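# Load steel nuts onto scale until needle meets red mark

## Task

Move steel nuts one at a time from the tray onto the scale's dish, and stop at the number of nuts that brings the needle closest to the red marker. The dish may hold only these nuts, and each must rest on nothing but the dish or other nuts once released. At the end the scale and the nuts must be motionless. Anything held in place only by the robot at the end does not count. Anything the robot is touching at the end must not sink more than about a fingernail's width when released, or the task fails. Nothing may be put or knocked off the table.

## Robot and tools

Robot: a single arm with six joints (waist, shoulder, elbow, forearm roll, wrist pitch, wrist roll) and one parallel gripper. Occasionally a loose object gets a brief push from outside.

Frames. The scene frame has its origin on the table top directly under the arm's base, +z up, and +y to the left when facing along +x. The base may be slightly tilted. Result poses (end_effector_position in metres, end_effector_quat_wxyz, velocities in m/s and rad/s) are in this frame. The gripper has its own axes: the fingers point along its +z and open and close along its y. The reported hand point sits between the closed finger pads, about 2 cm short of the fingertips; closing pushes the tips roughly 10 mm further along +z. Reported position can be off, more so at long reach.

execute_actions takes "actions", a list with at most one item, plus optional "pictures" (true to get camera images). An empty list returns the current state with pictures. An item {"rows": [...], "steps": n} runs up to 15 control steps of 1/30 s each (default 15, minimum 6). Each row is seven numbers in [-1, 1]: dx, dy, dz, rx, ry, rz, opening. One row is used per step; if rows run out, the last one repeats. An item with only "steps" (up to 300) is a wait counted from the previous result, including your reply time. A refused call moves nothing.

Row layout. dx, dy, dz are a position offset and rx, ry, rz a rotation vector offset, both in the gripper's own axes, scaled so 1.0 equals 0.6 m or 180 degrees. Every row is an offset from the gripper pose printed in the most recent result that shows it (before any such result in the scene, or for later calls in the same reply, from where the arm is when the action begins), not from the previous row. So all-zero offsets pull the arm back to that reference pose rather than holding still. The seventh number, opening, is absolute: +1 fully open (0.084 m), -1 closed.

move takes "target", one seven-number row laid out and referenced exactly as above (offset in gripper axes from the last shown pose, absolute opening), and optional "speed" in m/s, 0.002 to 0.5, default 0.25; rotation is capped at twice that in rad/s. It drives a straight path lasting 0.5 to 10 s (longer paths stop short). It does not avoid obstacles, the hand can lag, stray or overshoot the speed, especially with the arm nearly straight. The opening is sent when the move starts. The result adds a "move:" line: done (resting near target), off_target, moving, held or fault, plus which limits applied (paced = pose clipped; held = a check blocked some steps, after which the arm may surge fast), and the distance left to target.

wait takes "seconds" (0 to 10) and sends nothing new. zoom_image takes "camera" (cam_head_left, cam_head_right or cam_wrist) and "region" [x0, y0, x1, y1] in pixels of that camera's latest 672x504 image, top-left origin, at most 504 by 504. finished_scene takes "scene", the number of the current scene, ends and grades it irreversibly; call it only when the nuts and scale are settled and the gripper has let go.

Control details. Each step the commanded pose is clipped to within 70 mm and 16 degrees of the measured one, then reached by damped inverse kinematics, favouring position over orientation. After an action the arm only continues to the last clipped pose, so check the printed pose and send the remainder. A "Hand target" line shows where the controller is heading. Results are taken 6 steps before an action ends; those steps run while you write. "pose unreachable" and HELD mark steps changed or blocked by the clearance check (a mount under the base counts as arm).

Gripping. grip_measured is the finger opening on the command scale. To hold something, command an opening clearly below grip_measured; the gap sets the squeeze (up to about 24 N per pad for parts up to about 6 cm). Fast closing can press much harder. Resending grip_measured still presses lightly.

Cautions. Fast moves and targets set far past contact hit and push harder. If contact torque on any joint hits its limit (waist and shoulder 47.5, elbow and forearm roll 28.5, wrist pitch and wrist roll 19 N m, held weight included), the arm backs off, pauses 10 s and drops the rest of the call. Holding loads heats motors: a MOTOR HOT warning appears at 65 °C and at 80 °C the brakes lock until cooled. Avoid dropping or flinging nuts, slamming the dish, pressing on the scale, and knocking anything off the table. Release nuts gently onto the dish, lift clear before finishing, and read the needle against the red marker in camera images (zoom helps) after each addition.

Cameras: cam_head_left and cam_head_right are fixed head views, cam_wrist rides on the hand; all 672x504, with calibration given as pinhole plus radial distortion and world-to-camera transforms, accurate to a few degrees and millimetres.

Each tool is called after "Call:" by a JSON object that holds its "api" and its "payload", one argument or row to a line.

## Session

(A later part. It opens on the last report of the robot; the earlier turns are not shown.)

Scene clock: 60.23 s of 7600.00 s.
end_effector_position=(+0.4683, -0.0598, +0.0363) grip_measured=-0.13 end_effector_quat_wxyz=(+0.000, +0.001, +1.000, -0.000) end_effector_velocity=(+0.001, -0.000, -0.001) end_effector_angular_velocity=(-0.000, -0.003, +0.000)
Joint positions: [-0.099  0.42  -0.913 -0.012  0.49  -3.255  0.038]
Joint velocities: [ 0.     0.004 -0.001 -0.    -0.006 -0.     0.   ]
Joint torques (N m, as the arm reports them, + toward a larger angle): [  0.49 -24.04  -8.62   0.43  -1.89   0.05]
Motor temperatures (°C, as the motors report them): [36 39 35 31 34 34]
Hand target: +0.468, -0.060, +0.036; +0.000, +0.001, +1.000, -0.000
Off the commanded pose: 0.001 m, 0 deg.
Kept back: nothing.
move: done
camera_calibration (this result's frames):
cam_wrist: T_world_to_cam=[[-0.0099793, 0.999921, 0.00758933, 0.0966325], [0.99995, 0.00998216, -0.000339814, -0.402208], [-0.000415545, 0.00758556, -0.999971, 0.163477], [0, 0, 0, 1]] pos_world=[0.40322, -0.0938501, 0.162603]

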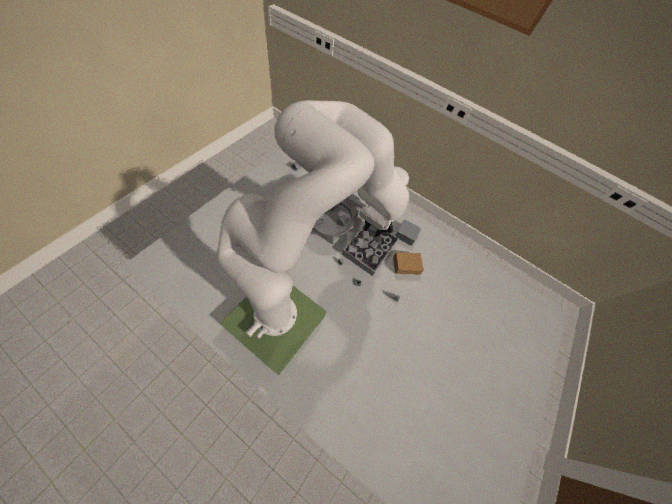

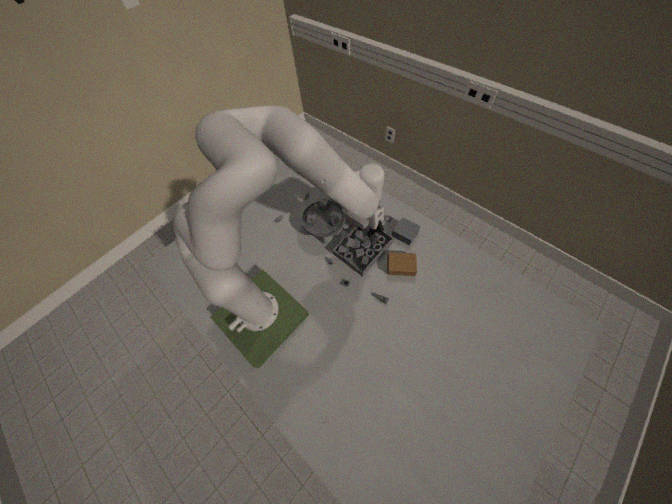

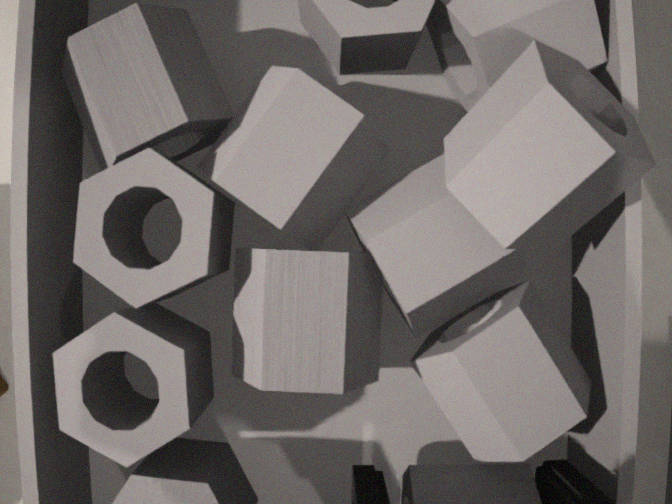

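Call:
{"api": "move", "payload": {
  "target": [0, 0.002, 0, 0, 0, 0, -0.75],
  "speed": 0.03
}}

Call:
{"api": "move", "payload": {
  "target": [0, 0, -0.172, 0, 0, 0, -0.75],
  "speed": 0.25
}}

Call:
{"api": "move", "payload": {
  "target": [0.124, 0.298, 0, 0, 0, 0, -0.75],
  "speed": 0.3
}}

Scene clock: 61.47 s of 7600.00 s.
end_effector_position=(+0.4683, -0.0586, +0.0362) grip_measured=-0.33 end_effector_quat_wxyz=(+0.000, +0.001, +1.000, -0.000) end_effector_velocity=(+0.001, -0.000, +0.001) end_effector_angular_velocity=(-0.001, -0.004, -0.000)
Joint positions: [-0.097  0.419 -0.913 -0.012  0.49  -3.253  0.03 ]
Joint velocities: [ 0.    -0.002 -0.001 -0.    -0.001  0.001 -0.   ]
Joint torques (N m, as the arm reports them, + toward a larger angle): [  1.   -24.83  -8.67   0.38  -2.1   -0.09]
Motor temperatures (°C, as the motors report them): [36 39 35 31 34 34]
Hand target: +0.468, -0.059, +0.036; +0.000, +0.001, +1.000, -0.000
Off the commanded pose: 0.000 m, 0 deg.
Kept back: nothing.
move: done
camera_calibration (this result's frames):
cam_wrist: T_world_to_cam=[[-0.0100057, 0.999921, 0.0076231, 0.0954438], [0.99995, 0.0100106, -0.000607306, -0.402118], [-0.00068357, 0.00761664, -0.999971, 0.163502], [0, 0, 0, 1]] pos_world=[0.403164, -0.0926561, 0.162526]

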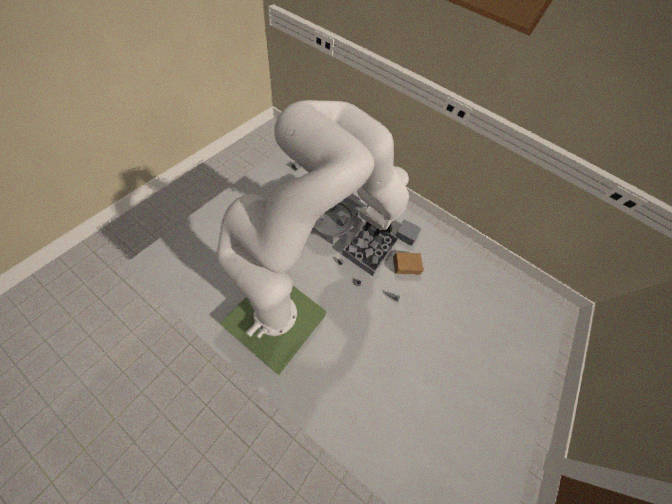

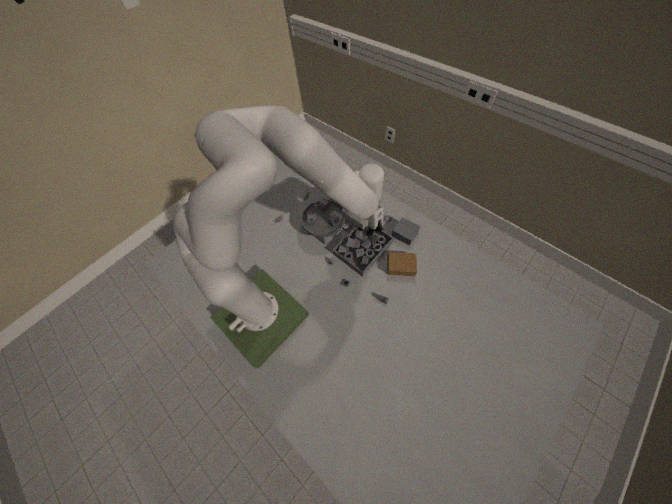

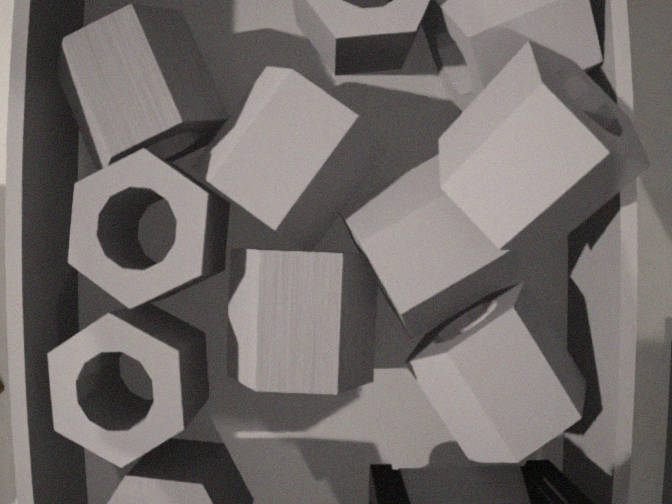

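Scene clock: 62.43 s of 7600.00 s.
end_effector_position=(+0.4677, -0.0587, +0.1386) grip_measured=-0.33 end_effector_quat_wxyz=(-0.000, +0.001, +1.000, -0.000) end_effector_velocity=(+0.002, -0.000, +0.006) end_effector_angular_velocity=(-0.001, -0.009, +0.000)
Joint positions: [-0.095  0.177 -0.936 -0.009  0.757 -3.255  0.03 ]
Joint velocities: [-0.    -0.01  -0.005 -0.     0.006 -0.     0.   ]
Joint torques (N m, as the arm reports them, + toward a larger angle): [  0.82 -22.49 -10.41   0.19  -1.97  -0.08]
Motor temperatures (°C, as the motors report them): [36 39 35 31 34 34]
Hand target: +0.468, -0.059, +0.139; +0.000, +0.001, +1.000, -0.000
Off the commanded pose: 0.001 m, 0 deg.
Kept back: nothing.
move: done
camera_calibration (this result's frames):
cam_wrist: T_world_to_cam=[[-0.00965437, 0.999927, 0.0073281, 0.0946787], [0.999951, 0.0096688, -0.00193544, -0.401373], [-0.00200615, 0.00730906, -0.999971, 0.266417], [0, 0, 0, 1]] pos_world=[0.402802, -0.0927383, 0.264939]

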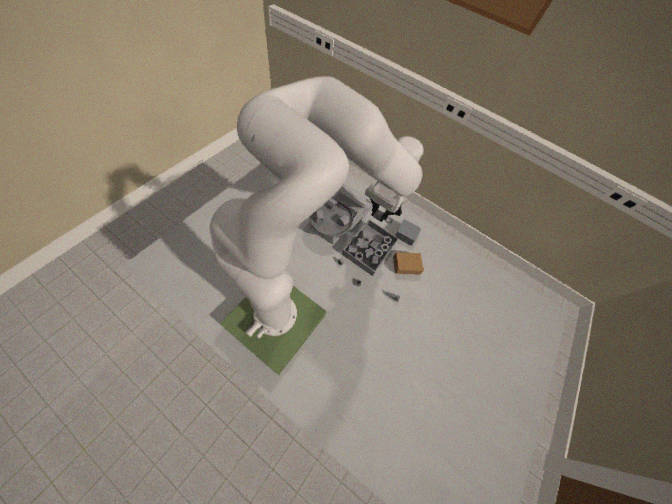

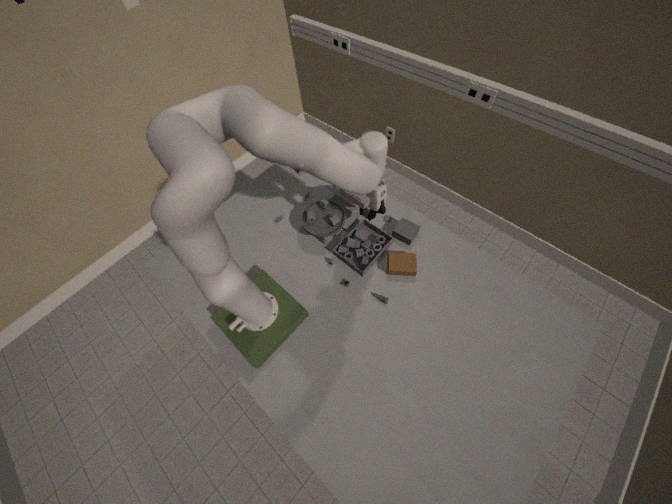

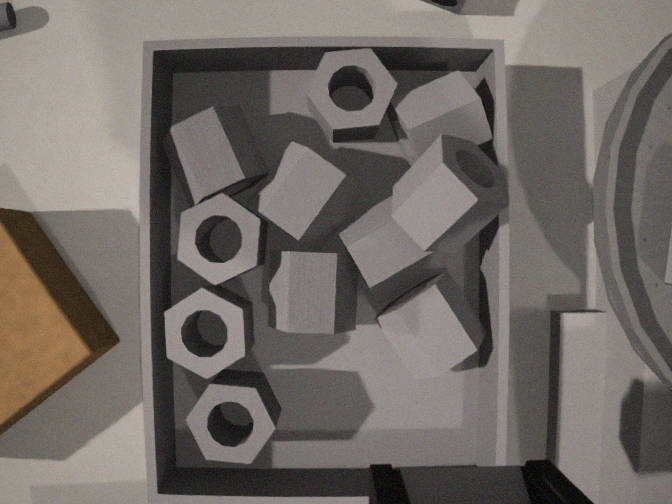

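Scene clock: 63.67 s of 7600.00 s.
end_effector_position=(+0.3945, +0.1197, +0.1385) grip_measured=-0.33 end_effector_quat_wxyz=(-0.000, +0.001, +1.000, -0.001) end_effector_velocity=(-0.001, +0.003, +0.000) end_effector_angular_velocity=(-0.002, -0.001, +0.001)
Joint positions: [ 0.325  0.005 -0.713 -0.012  0.709 -2.832  0.03 ]
Joint velocities: [ 0.007 -0.001 -0.    -0.003  0.001  0.009 -0.   ]
Joint torques (N m, as the arm reports them, + toward a larger angle): [  0.98 -18.47 -10.21   0.41  -1.98   0.09]
Motor temperatures (°C, as the motors report them): [36 39 35 31 34 34]
Hand target: +0.394, +0.120, +0.139; +0.000, +0.001, +1.000, -0.001
Off the commanded pose: 0.001 m, 0 deg.
Kept back: nothing.
move: done
camera_calibration (this result's frames):
cam_wrist: T_world_to_cam=[[-0.00924532, 0.999938, 0.00616936, -0.0843961], [0.999956, 0.00925386, -0.00135602, -0.329943], [-0.00141303, 0.00615655, -0.99998, 0.264766], [0, 0, 0, 1]] pos_world=[0.329523, 0.0858141, 0.264834]

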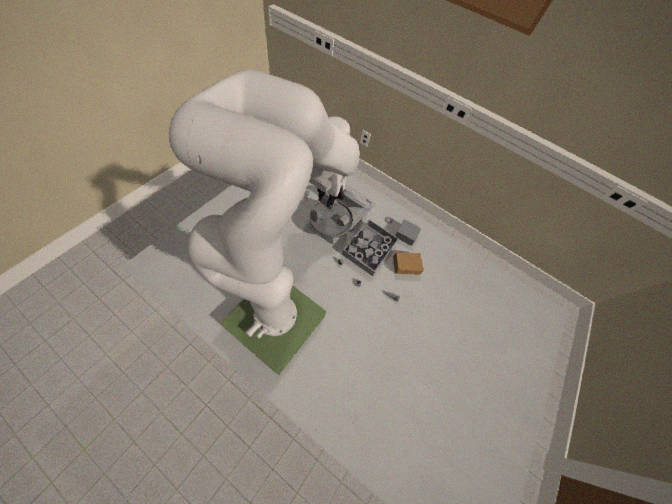

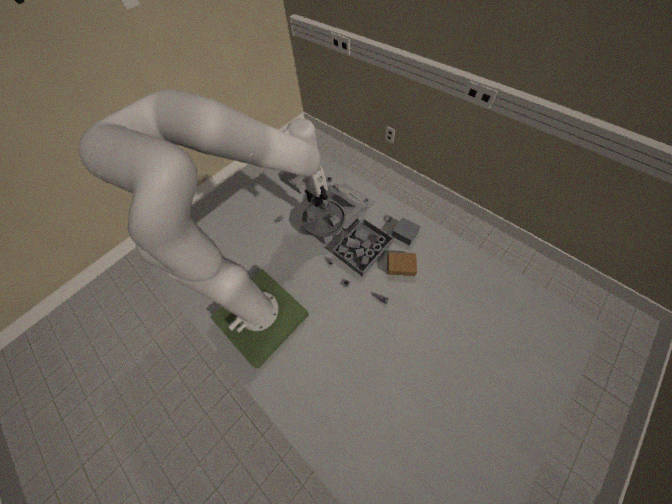

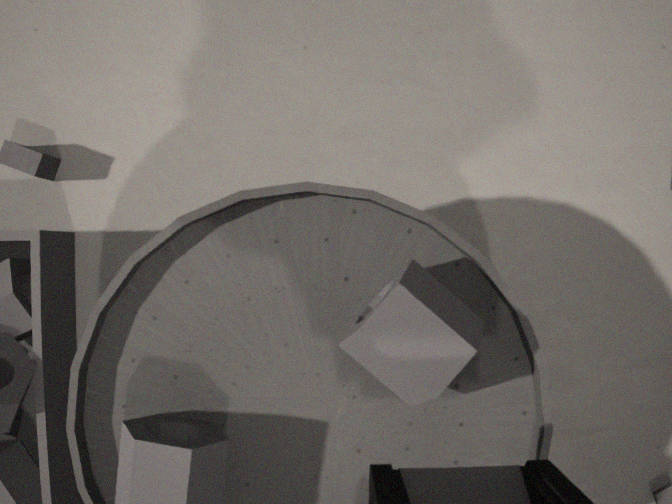

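Call:
{"api": "move", "payload": {
  "target": [0, 0.008, 0.074, 0, 0, 0, -0.75],
  "speed": 0.05
}}

Call:
{"api": "move", "payload": {
  "target": [0, 0, 0, 0, 0, 0, -0.12],
  "speed": 0.03
}}

Scene clock: 65.17 s of 7600.00 s.
end_effector_position=(+0.3947, +0.1245, +0.0944) grip_measured=-0.33 end_effector_quat_wxyz=(+0.000, +0.001, +1.000, -0.001) end_effector_velocity=(-0.000, +0.000, -0.002) end_effector_angular_velocity=(-0.000, +0.002, +0.000)
Joint positions: [ 0.335  0.12  -0.693 -0.014  0.573 -2.819  0.03 ]
Joint velocities: [ 0.     0.006  0.    -0.    -0.004  0.     0.   ]
Joint torques (N m, as the arm reports them, + toward a larger angle): [  0.77 -19.95  -9.38   0.63  -1.92  -0.19]
Motor temperatures (°C, as the motors report them): [36 39 35 31 34 34]
Hand target: +0.395, +0.125, +0.094; -0.000, +0.001, +1.000, -0.001
Off the commanded pose: 0.000 m, 0 deg.
Kept back: nothing.
move: done
camera_calibration (this result's frames):
cam_wrist: T_world_to_cam=[[-0.00941499, 0.999935, 0.00648993, -0.0889425], [0.999955, 0.00942168, -0.00100025, -0.330242], [-0.00106133, 0.00648023, -0.999978, 0.220512], [0, 0, 0, 1]] pos_world=[0.329623, 0.0906191, 0.220755]

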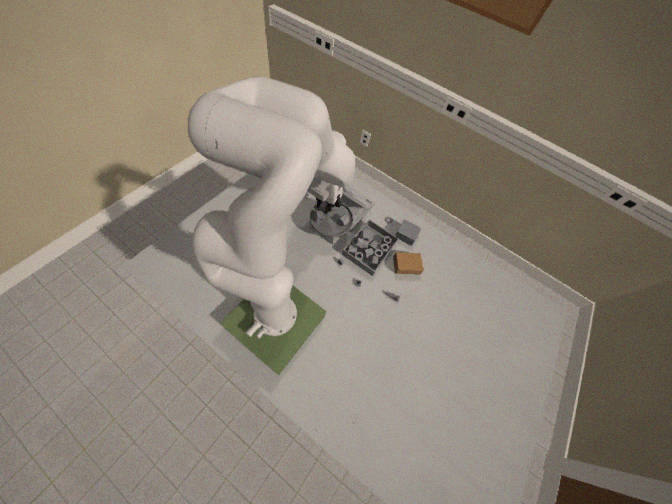

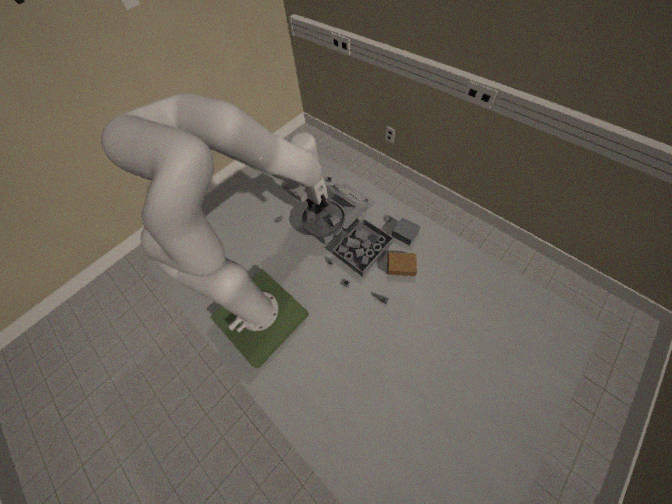

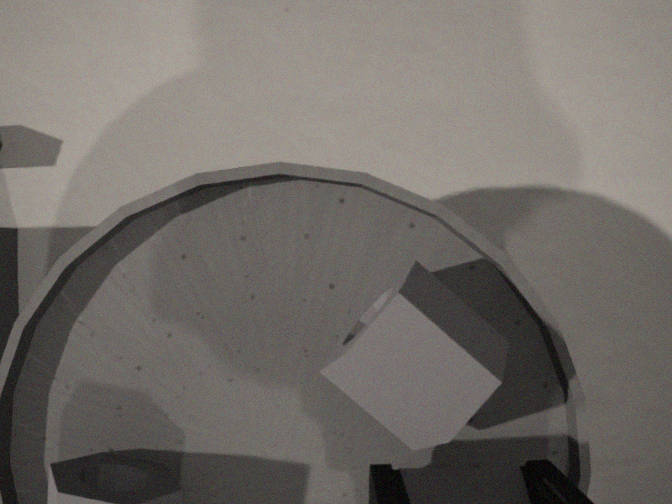

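Scene clock: 65.67 s of 7600.00 s.
end_effector_position=(+0.3947, +0.1245, +0.0945) grip_measured=-0.13 end_effector_quat_wxyz=(+0.000, +0.001, +1.000, -0.001) end_effector_velocity=(+0.000, +0.000, +0.000) end_effector_angular_velocity=(+0.002, +0.000, -0.002)
Joint positions: [ 0.335  0.119 -0.693 -0.014  0.573 -2.819  0.038]
Joint velocities: [-0.    -0.    -0.     0.003  0.    -0.001  0.   ]
Joint torques (N m, as the arm reports them, + toward a larger angle): [  1.21 -19.21  -9.22   0.42  -1.81  -0.02]
Motor temperatures (°C, as the motors report them): [36 39 35 31 34 34]
Hand target: +0.395, +0.125, +0.094; +0.000, +0.001, +1.000, -0.001
Off the commanded pose: 0.000 m, 0 deg.
Kept back: nothing.
move: done
camera_calibration (this result's frames):
cam_wrist: T_world_to_cam=[[-0.00941476, 0.999934, 0.00652598, -0.0889572], [0.999955, 0.00942073, -0.000884436, -0.33029], [-0.000945857, 0.00651736, -0.999978, 0.220504], [0, 0, 0, 1]] pos_world=[0.329646, 0.0906259, 0.220787]

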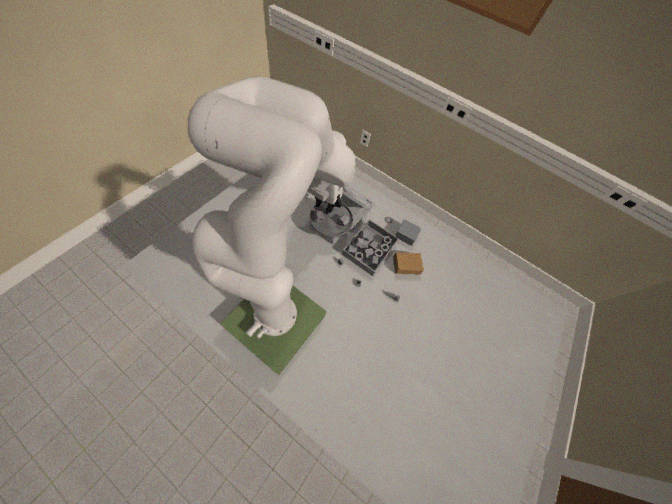

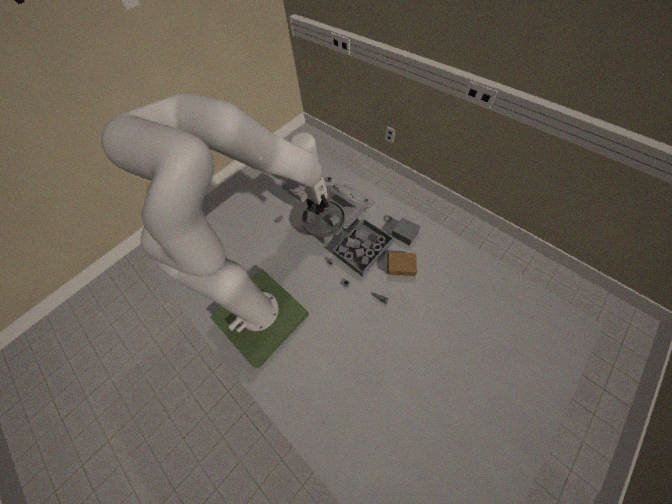

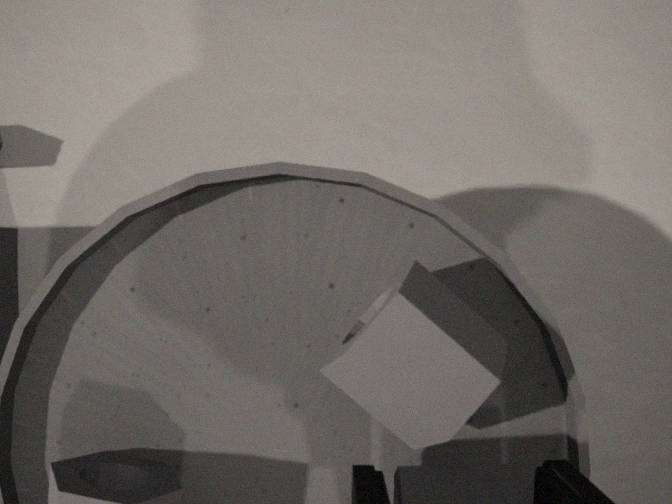

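Call:
{"api": "execute_actions", "payload": {
  "actions": []
}}

Scene clock: 66.23 s of 7600.00 s.
end_effector_position=(+0.3947, +0.1245, +0.0944) grip_measured=-0.13 end_effector_quat_wxyz=(+0.000, +0.001, +1.000, -0.001) end_effector_velocity=(-0.001, -0.000, -0.001) end_effector_angular_velocity=(-0.001, +0.002, -0.001)
Joint positions: [ 0.335  0.12  -0.693 -0.014  0.573 -2.819  0.038]
Joint velocities: [-0.     0.     0.001 -0.     0.001  0.     0.   ]
Joint torques (N m, as the arm reports them, + toward a larger angle): [  1.03 -19.5   -9.14   0.49  -1.87  -0.04]
Motor temperatures (°C, as the motors report them): [36 39 35 31 34 34]
Hand target: +0.395, +0.125, +0.094; +0.000, +0.001, +1.000, -0.001
Off the commanded pose: 0.000 m, 0 deg.
Kept back: nothing.
Steps of this call (steps 1 to 17: nothing new was sent). Readings (end_effector_position):
1: (+0.3947, +0.1245, +0.0944)
2: (+0.3947, +0.1245, +0.0944)
4: (+0.3947, +0.1245, +0.0944)
8: (+0.3947, +0.1245, +0.0944)
17: the state above
camera_calibration (this result's frames):
cam_wrist: T_world_to_cam=[[-0.00941496, 0.999935, 0.0064907, -0.0889428], [0.999955, 0.00942163, -0.000997631, -0.330243], [-0.00105872, 0.00648102, -0.999978, 0.220512], [0, 0, 0, 1]] pos_world=[0.329624, 0.0906193, 0.220755]

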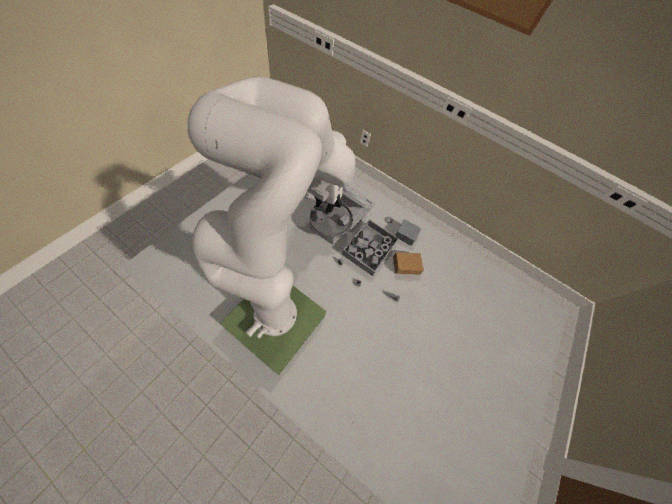

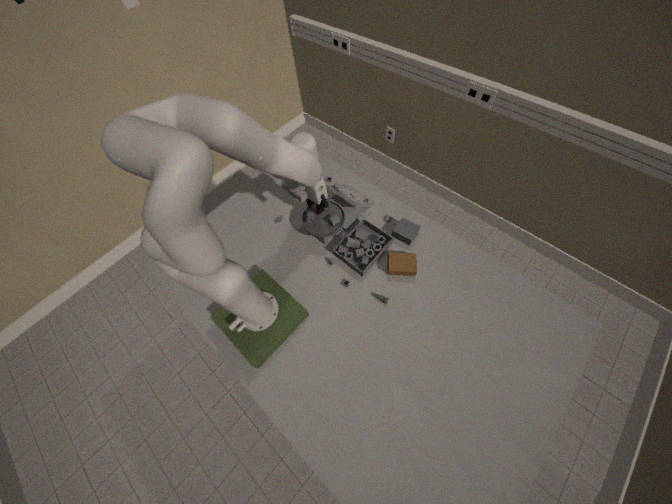

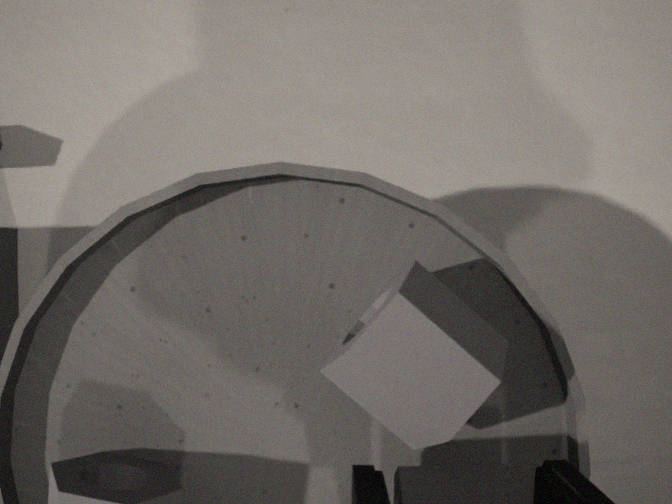

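Call:
{"api": "move", "payload": {
  "target": [0,0,-0.07,0,0,0,-0.13],
  "speed": 0.3
}}

Call:
{"api": "move", "payload": {
  "target": [-0.1122,-0.4192,0.04,0,0,0,-0.13],
  "speed": 0.4
}}

Scene clock: 67.43 s of 7600.00 s.
end_effector_position=(+0.3945, +0.1244, +0.1359) grip_measured=-0.14 end_effector_quat_wxyz=(-0.000, +0.001, +1.000, -0.001) end_effector_velocity=(+0.000, -0.000, +0.003) end_effector_angular_velocity=(+0.000, -0.001, -0.001)
Joint positions: [ 0.336  0.015 -0.716 -0.012  0.702 -2.82   0.038]
Joint velocities: [-0.    -0.006 -0.003 -0.     0.008  0.001 -0.   ]
Joint torques (N m, as the arm reports them, + toward a larger angle): [  0.49 -18.38 -10.06   0.26  -1.81  -0.1 ]
Motor temperatures (°C, as the motors report them): [36 39 35 31 34 34]
Hand target: +0.395, +0.124, +0.136; +0.000, +0.001, +1.000, -0.001
Off the commanded pose: 0.001 m, 0 deg.
Kept back: nothing.
move: done
camera_calibration (this result's frames):
cam_wrist: T_world_to_cam=[[-0.00924275, 0.999939, 0.00606651, -0.0891088], [0.999956, 0.00925268, -0.00161099, -0.329894], [-0.00166703, 0.00605135, -0.99998, 0.262265], [0, 0, 0, 1]] pos_world=[0.329493, 0.0905687, 0.262269]

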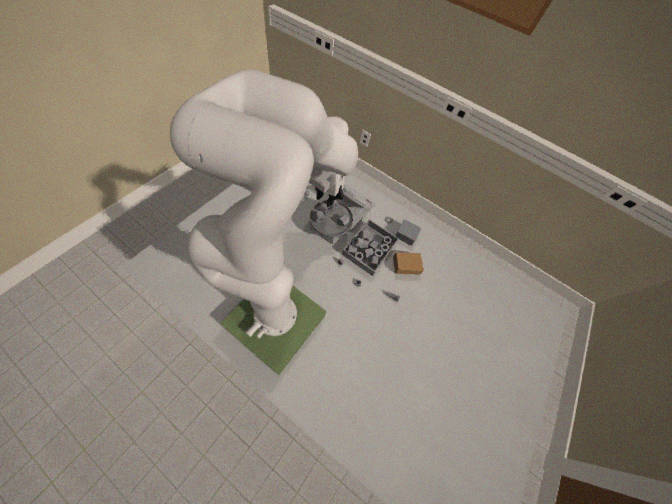

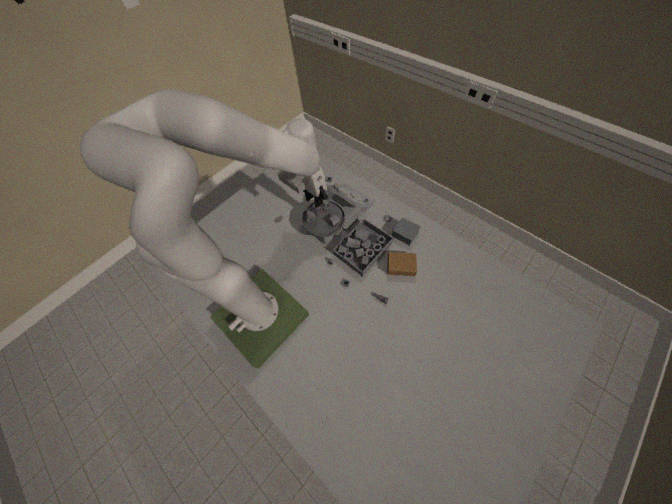

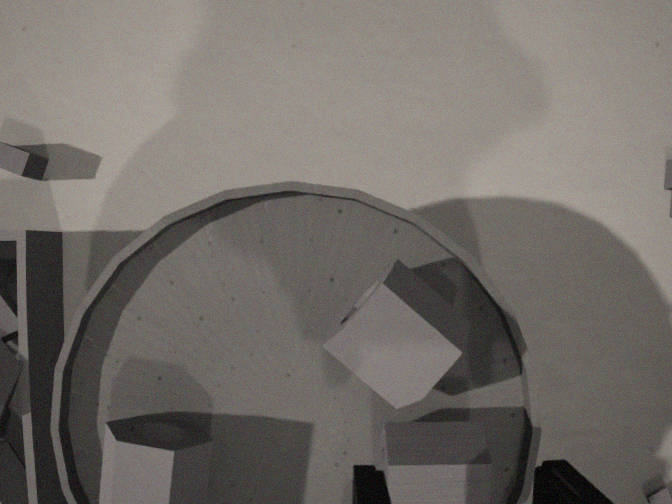

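Scene clock: 68.80 s of 7600.00 s.
end_effector_position=(+0.4601, -0.1265, +0.1120) grip_measured=-0.14 end_effector_quat_wxyz=(-0.000, +0.001, +1.000, -0.000) end_effector_velocity=(+0.002, -0.003, +0.000) end_effector_angular_velocity=(+0.001, -0.001, -0.003)
Joint positions: [-0.239  0.248 -0.942 -0.008  0.692 -3.399  0.038]
Joint velocities: [-0.005  0.005 -0.008  0.003  0.002 -0.004 -0.   ]
Joint torques (N m, as the arm reports them, + toward a larger angle): [  1.15 -23.08  -9.72   0.1   -1.96  -0.21]
Motor temperatures (°C, as the motors report them): [36 39 35 31 34 34]
Hand target: +0.460, -0.127, +0.112; -0.001, +0.001, +1.000, -0.000
Off the commanded pose: 0.001 m, 0 deg.
Kept back: nothing.
move: done; limits=paced
camera_calibration (this result's frames):
cam_wrist: T_world_to_cam=[[-0.00972924, 0.999922, 0.00786637, 0.162572], [0.99995, 0.00974717, -0.00224478, -0.393122], [-0.00232128, 0.00784414, -0.999967, 0.240515], [0, 0, 0, 1]] pos_world=[0.395243, -0.160614, 0.238346]

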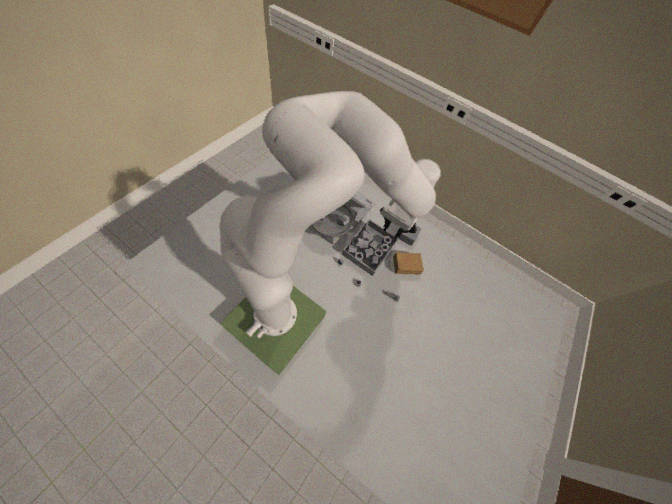

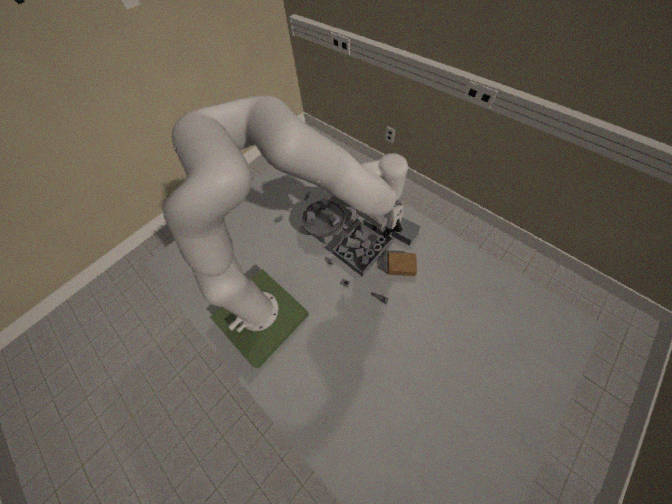

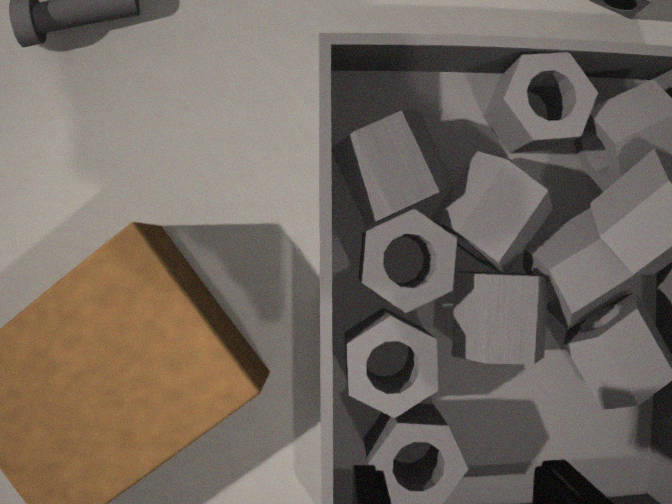

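Call:
{"api": "zoom_image", "payload": {
  "camera": "cam_wrist",
  "region": [312, 234, 672, 504]
}}

Region (312, 234, 672, 504) of cam_wrist's 672x504 image, scaled by 1.400, with more detail than that image has; it fills the top 378 rows of this view, and the rest is white.

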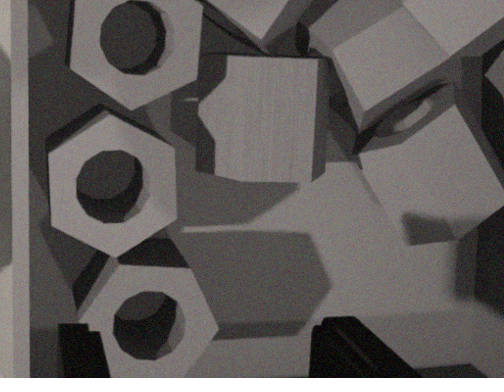

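Call:
{"api": "move", "payload": {
  "target": [-0.0083,0.0035,0.065,0,0,-0.139,-0.15],
  "speed": 0.3
}}

Scene clock: 71.13 s of 7600.00 s.
end_effector_position=(+0.4652, -0.1244, +0.0732) grip_measured=-0.16 end_effector_quat_wxyz=(-0.000, -0.215, +0.977, -0.000) end_effector_velocity=(-0.001, -0.000, -0.002) end_effector_angular_velocity=(+0.003, +0.002, +0.011)
Joint positions: [-0.233  0.348 -0.949 -0.01   0.598 -3.827  0.037]
Joint velocities: [-0.002  0.005 -0.     0.005 -0.001 -0.017  0.   ]
Joint torques (N m, as the arm reports them, + toward a larger angle): [  0.86 -23.53  -9.38   0.38  -2.02   0.1 ]
Motor temperatures (°C, as the motors report them): [36 39 35 31 34 34]
Hand target: +0.465, -0.124, +0.073; -0.000, -0.216, +0.976, +0.000
Off the commanded pose: 0.000 m, 0 deg.
Kept back: nothing.
move: done
camera_calibration (this result's frames):
cam_wrist: T_world_to_cam=[[-0.43091, 0.90236, 0.00789471, 0.344639], [0.902379, 0.430938, -0.0020892, -0.300562], [-0.00528734, 0.00622377, -0.999967, 0.202963], [0, 0, 0, 1]] pos_world=[0.420802, -0.182729, 0.199608]

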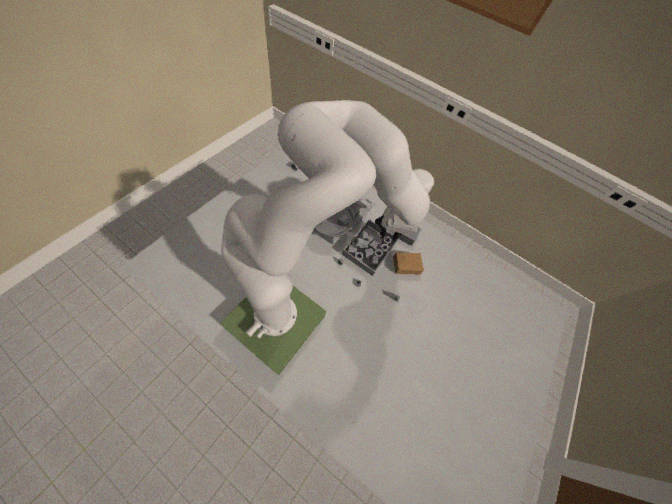

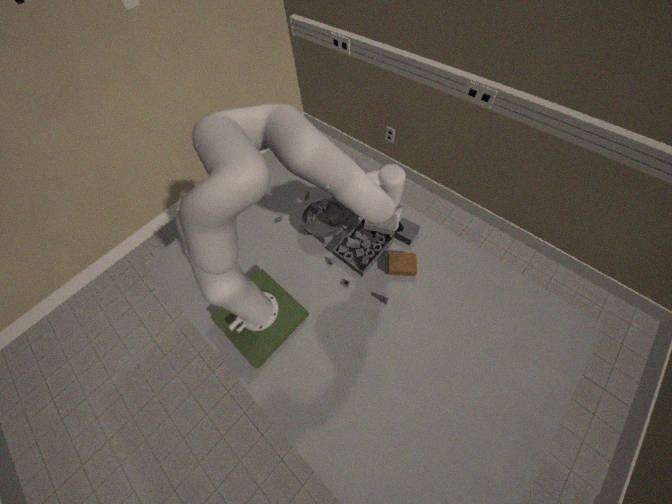

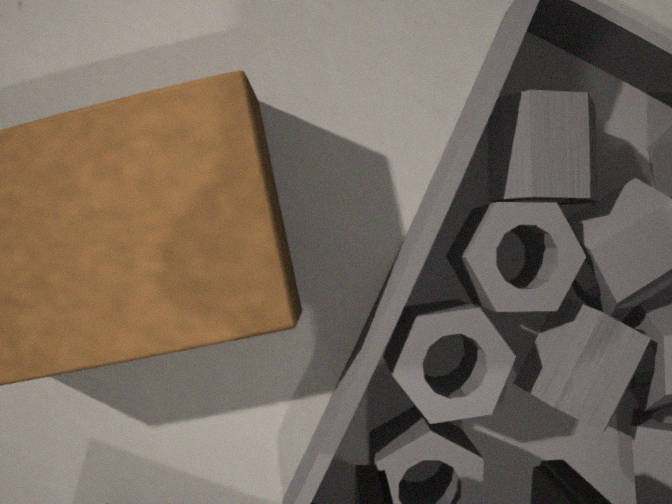

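Call:
{"api": "move", "payload": {
  "target": [-0.0033,-0.0017,0.022,0,0,0,-0.15],
  "speed": 0.1
}}

Call:
{"api": "zoom_image", "payload": {
  "camera": "cam_wrist",
  "region": [260, 340, 620, 504]
}}

Scene clock: 72.40 s of 7600.00 s.
end_effector_position=(+0.4675, -0.1245, +0.0603) grip_measured=-0.16 end_effector_quat_wxyz=(-0.000, -0.215, +0.977, -0.000) end_effector_velocity=(+0.002, -0.000, -0.001) end_effector_angular_velocity=(-0.001, -0.003, +0.001)
Joint positions: [-0.232  0.385 -0.957 -0.01   0.569 -3.826  0.037]
Joint velocities: [ 0.     0.004 -0.003 -0.001 -0.005  0.     0.   ]
Joint torques (N m, as the arm reports them, + toward a larger angle): [  1.04 -24.23  -9.1    0.57  -2.05   0.1 ]
Motor temperatures (°C, as the motors report them): [36 39 35 31 34 34]
Hand target: +0.467, -0.124, +0.060; -0.000, -0.215, +0.977, -0.000
Off the commanded pose: 0.000 m, 0 deg.
Kept back: nothing.
move: done
camera_calibration (this result's frames):
cam_wrist: T_world_to_cam=[[-0.430956, 0.902339, 0.00786215, 0.345807], [0.902358, 0.430983, -0.00196453, -0.302561], [-0.00516112, 0.00624785, -0.999967, 0.189973], [0, 0, 0, 1]] pos_world=[0.423026, -0.182823, 0.186654]

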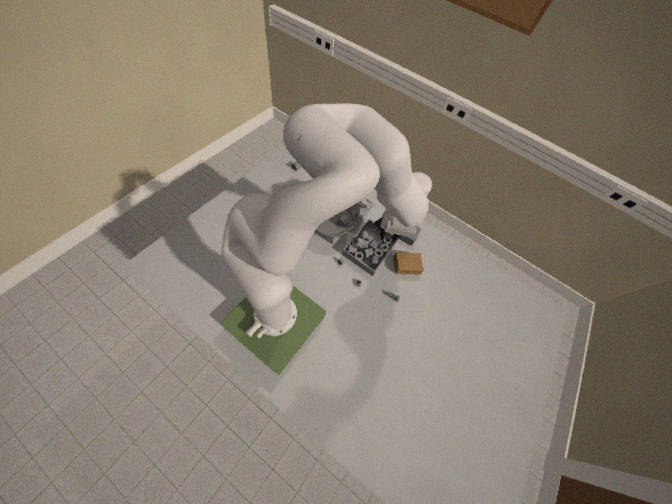

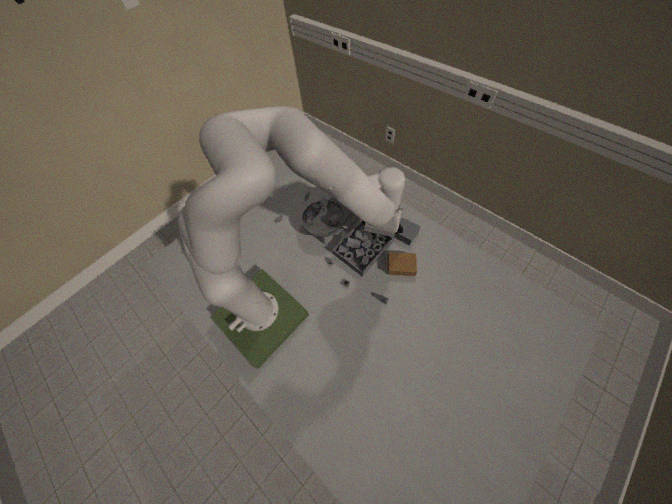

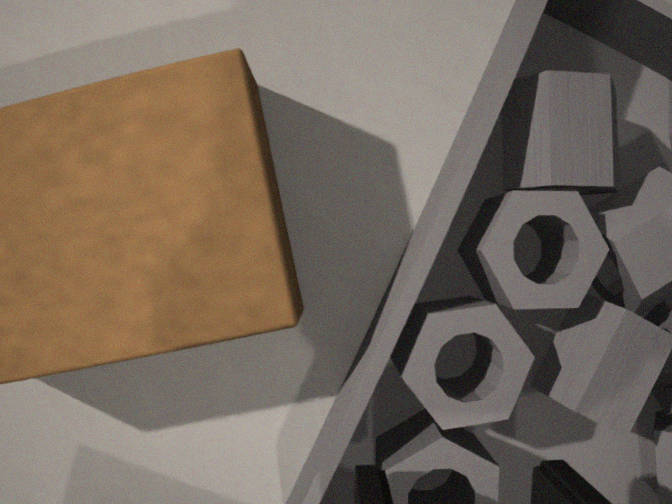

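Region (260, 340, 620, 504) of cam_wrist's 672x504 image, scaled by 1.400, with more detail than that image has; it fills the top 230 rows of this view, and the rest is white.

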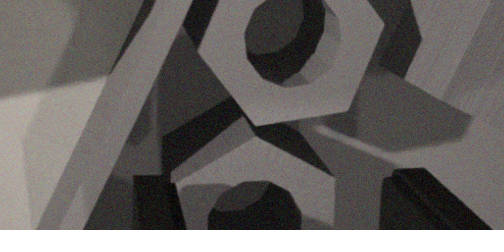

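Call:
{"api": "execute_actions", "payload": {
  "actions": [
    {"rows":[[0,-0.002,0,0,0,0,-0.15],[0,-0.0035,0.002,0,0,0,-0.15],[0,-0.0035,0.005,0,0,0,-0.15],[0,-0.0035,0.009,0,0,0,-0.15],[0,-0.0035,0.013,0,0,0,-0.15],[0,-0.0035,0.017,0,0,0,-0.15],[0,-0.0035,0.021,0,0,0,-0.15],[0,-0.0035,0.025,0,0,0,-0.15],[0,-0.0035,0.029,0,0,0,-0.15],[0,-0.0035,0.033,0,0,0,-0.15],[0,-0.0035,0.036,0,0,0,-0.15],[0,-0.0035,0.038,0,0,0,-0.15]],"steps":15}
  ]
}}

Call:
{"api": "wait", "payload": {
  "seconds": 0.2
}}

Scene clock: 73.10 s of 7600.00 s.
end_effector_position=(+0.4682, -0.1262, +0.0515) grip_measured=-0.16 end_effector_quat_wxyz=(-0.000, -0.215, +0.977, -0.000) end_effector_velocity=(-0.006, +0.001, -0.068) end_effector_angular_velocity=(+0.006, +0.016, +0.000)
Joint positions: [-0.235  0.41  -0.962 -0.01   0.55  -3.829  0.037]
Joint velocities: [-0.003  0.165 -0.001  0.    -0.147 -0.003 -0.   ]
Joint torques (N m, as the arm reports them, + toward a larger angle): [  1.19 -24.3   -9.1    0.55  -1.95   0.04]
Motor temperatures (°C, as the motors report them): [36 39 35 31 34 34]
Steps of this call (steps 1 to 12: nothing new was sent; steps 13 to 21: the first 9 steps of this action). Readings (end_effector_position):
13: (+0.4675, -0.1245, +0.0601)
14: (+0.4676, -0.1247, +0.0601)
16: (+0.4682, -0.1255, +0.0596)
20: (+0.4684, -0.1262, +0.0537)
21: the state above

Scene clock: 73.50 s of 7600.00 s.
end_effector_position=(+0.4681, -0.1261, +0.0377) grip_measured=-0.17 end_effector_quat_wxyz=(-0.001, -0.215, +0.977, +0.000) end_effector_velocity=(+0.002, -0.002, -0.001) end_effector_angular_velocity=(-0.002, -0.006, -0.002)
Joint positions: [-0.235  0.445 -0.965 -0.011  0.518 -3.829  0.037]
Joint velocities: [-0.003  0.006 -0.003 -0.001 -0.009  0.001  0.001]
Joint torques (N m, as the arm reports them, + toward a larger angle): [ -0.63 -24.98  -9.13   0.32  -2.43  -0.05]
Motor temperatures (°C, as the motors report them): [36 39 35 31 34 34]
Hand target: +0.468, -0.126, +0.038; -0.000, -0.215, +0.977, -0.000
Off the commanded pose: 0.000 m, 0 deg.
Kept back: nothing.
Steps of this call (steps 1 to 6: the last 6 steps of your previous action; steps 7 to 12: nothing new was sent). Readings (end_effector_position):
1: (+0.4680, -0.1262, +0.0492)
2: (+0.4679, -0.1262, +0.0469)
4: (+0.4679, -0.1260, +0.0428)
8: (+0.4677, -0.1258, +0.0383)
12: the state above
camera_calibration (this result's frames):
cam_wrist: T_world_to_cam=[[-0.431287, 0.902175, 0.00845622, 0.347803], [0.902196, 0.43132, -0.00243466, -0.30235], [-0.00584382, 0.00657913, -0.999961, 0.167742], [0, 0, 0, 1]] pos_world=[0.423762, -0.184473, 0.164059]

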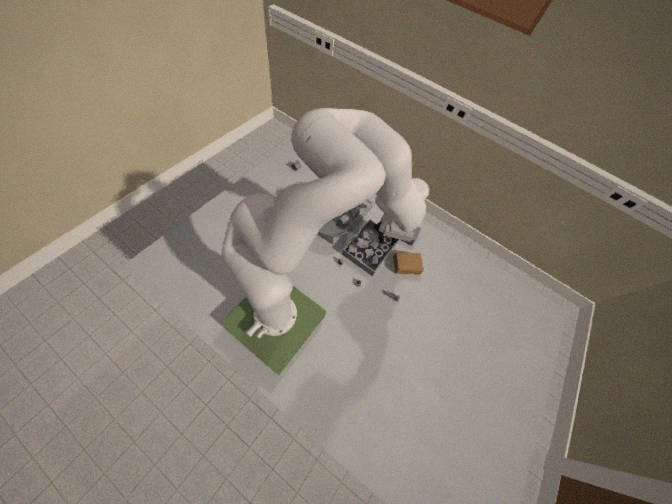

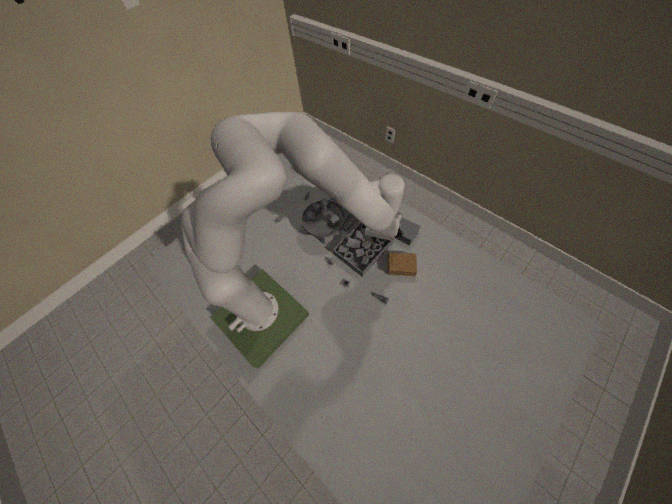

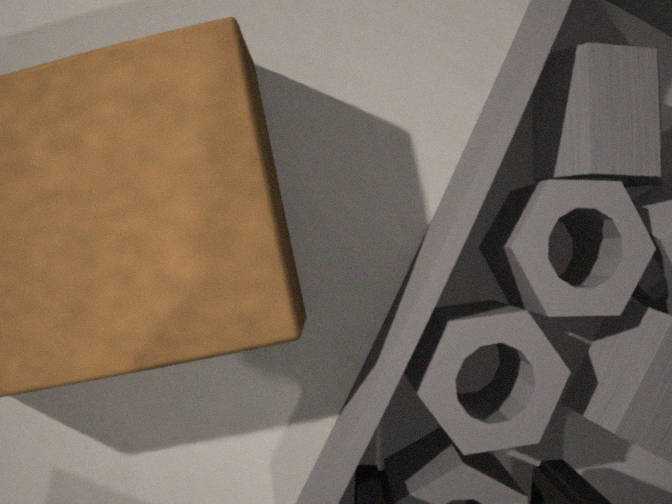

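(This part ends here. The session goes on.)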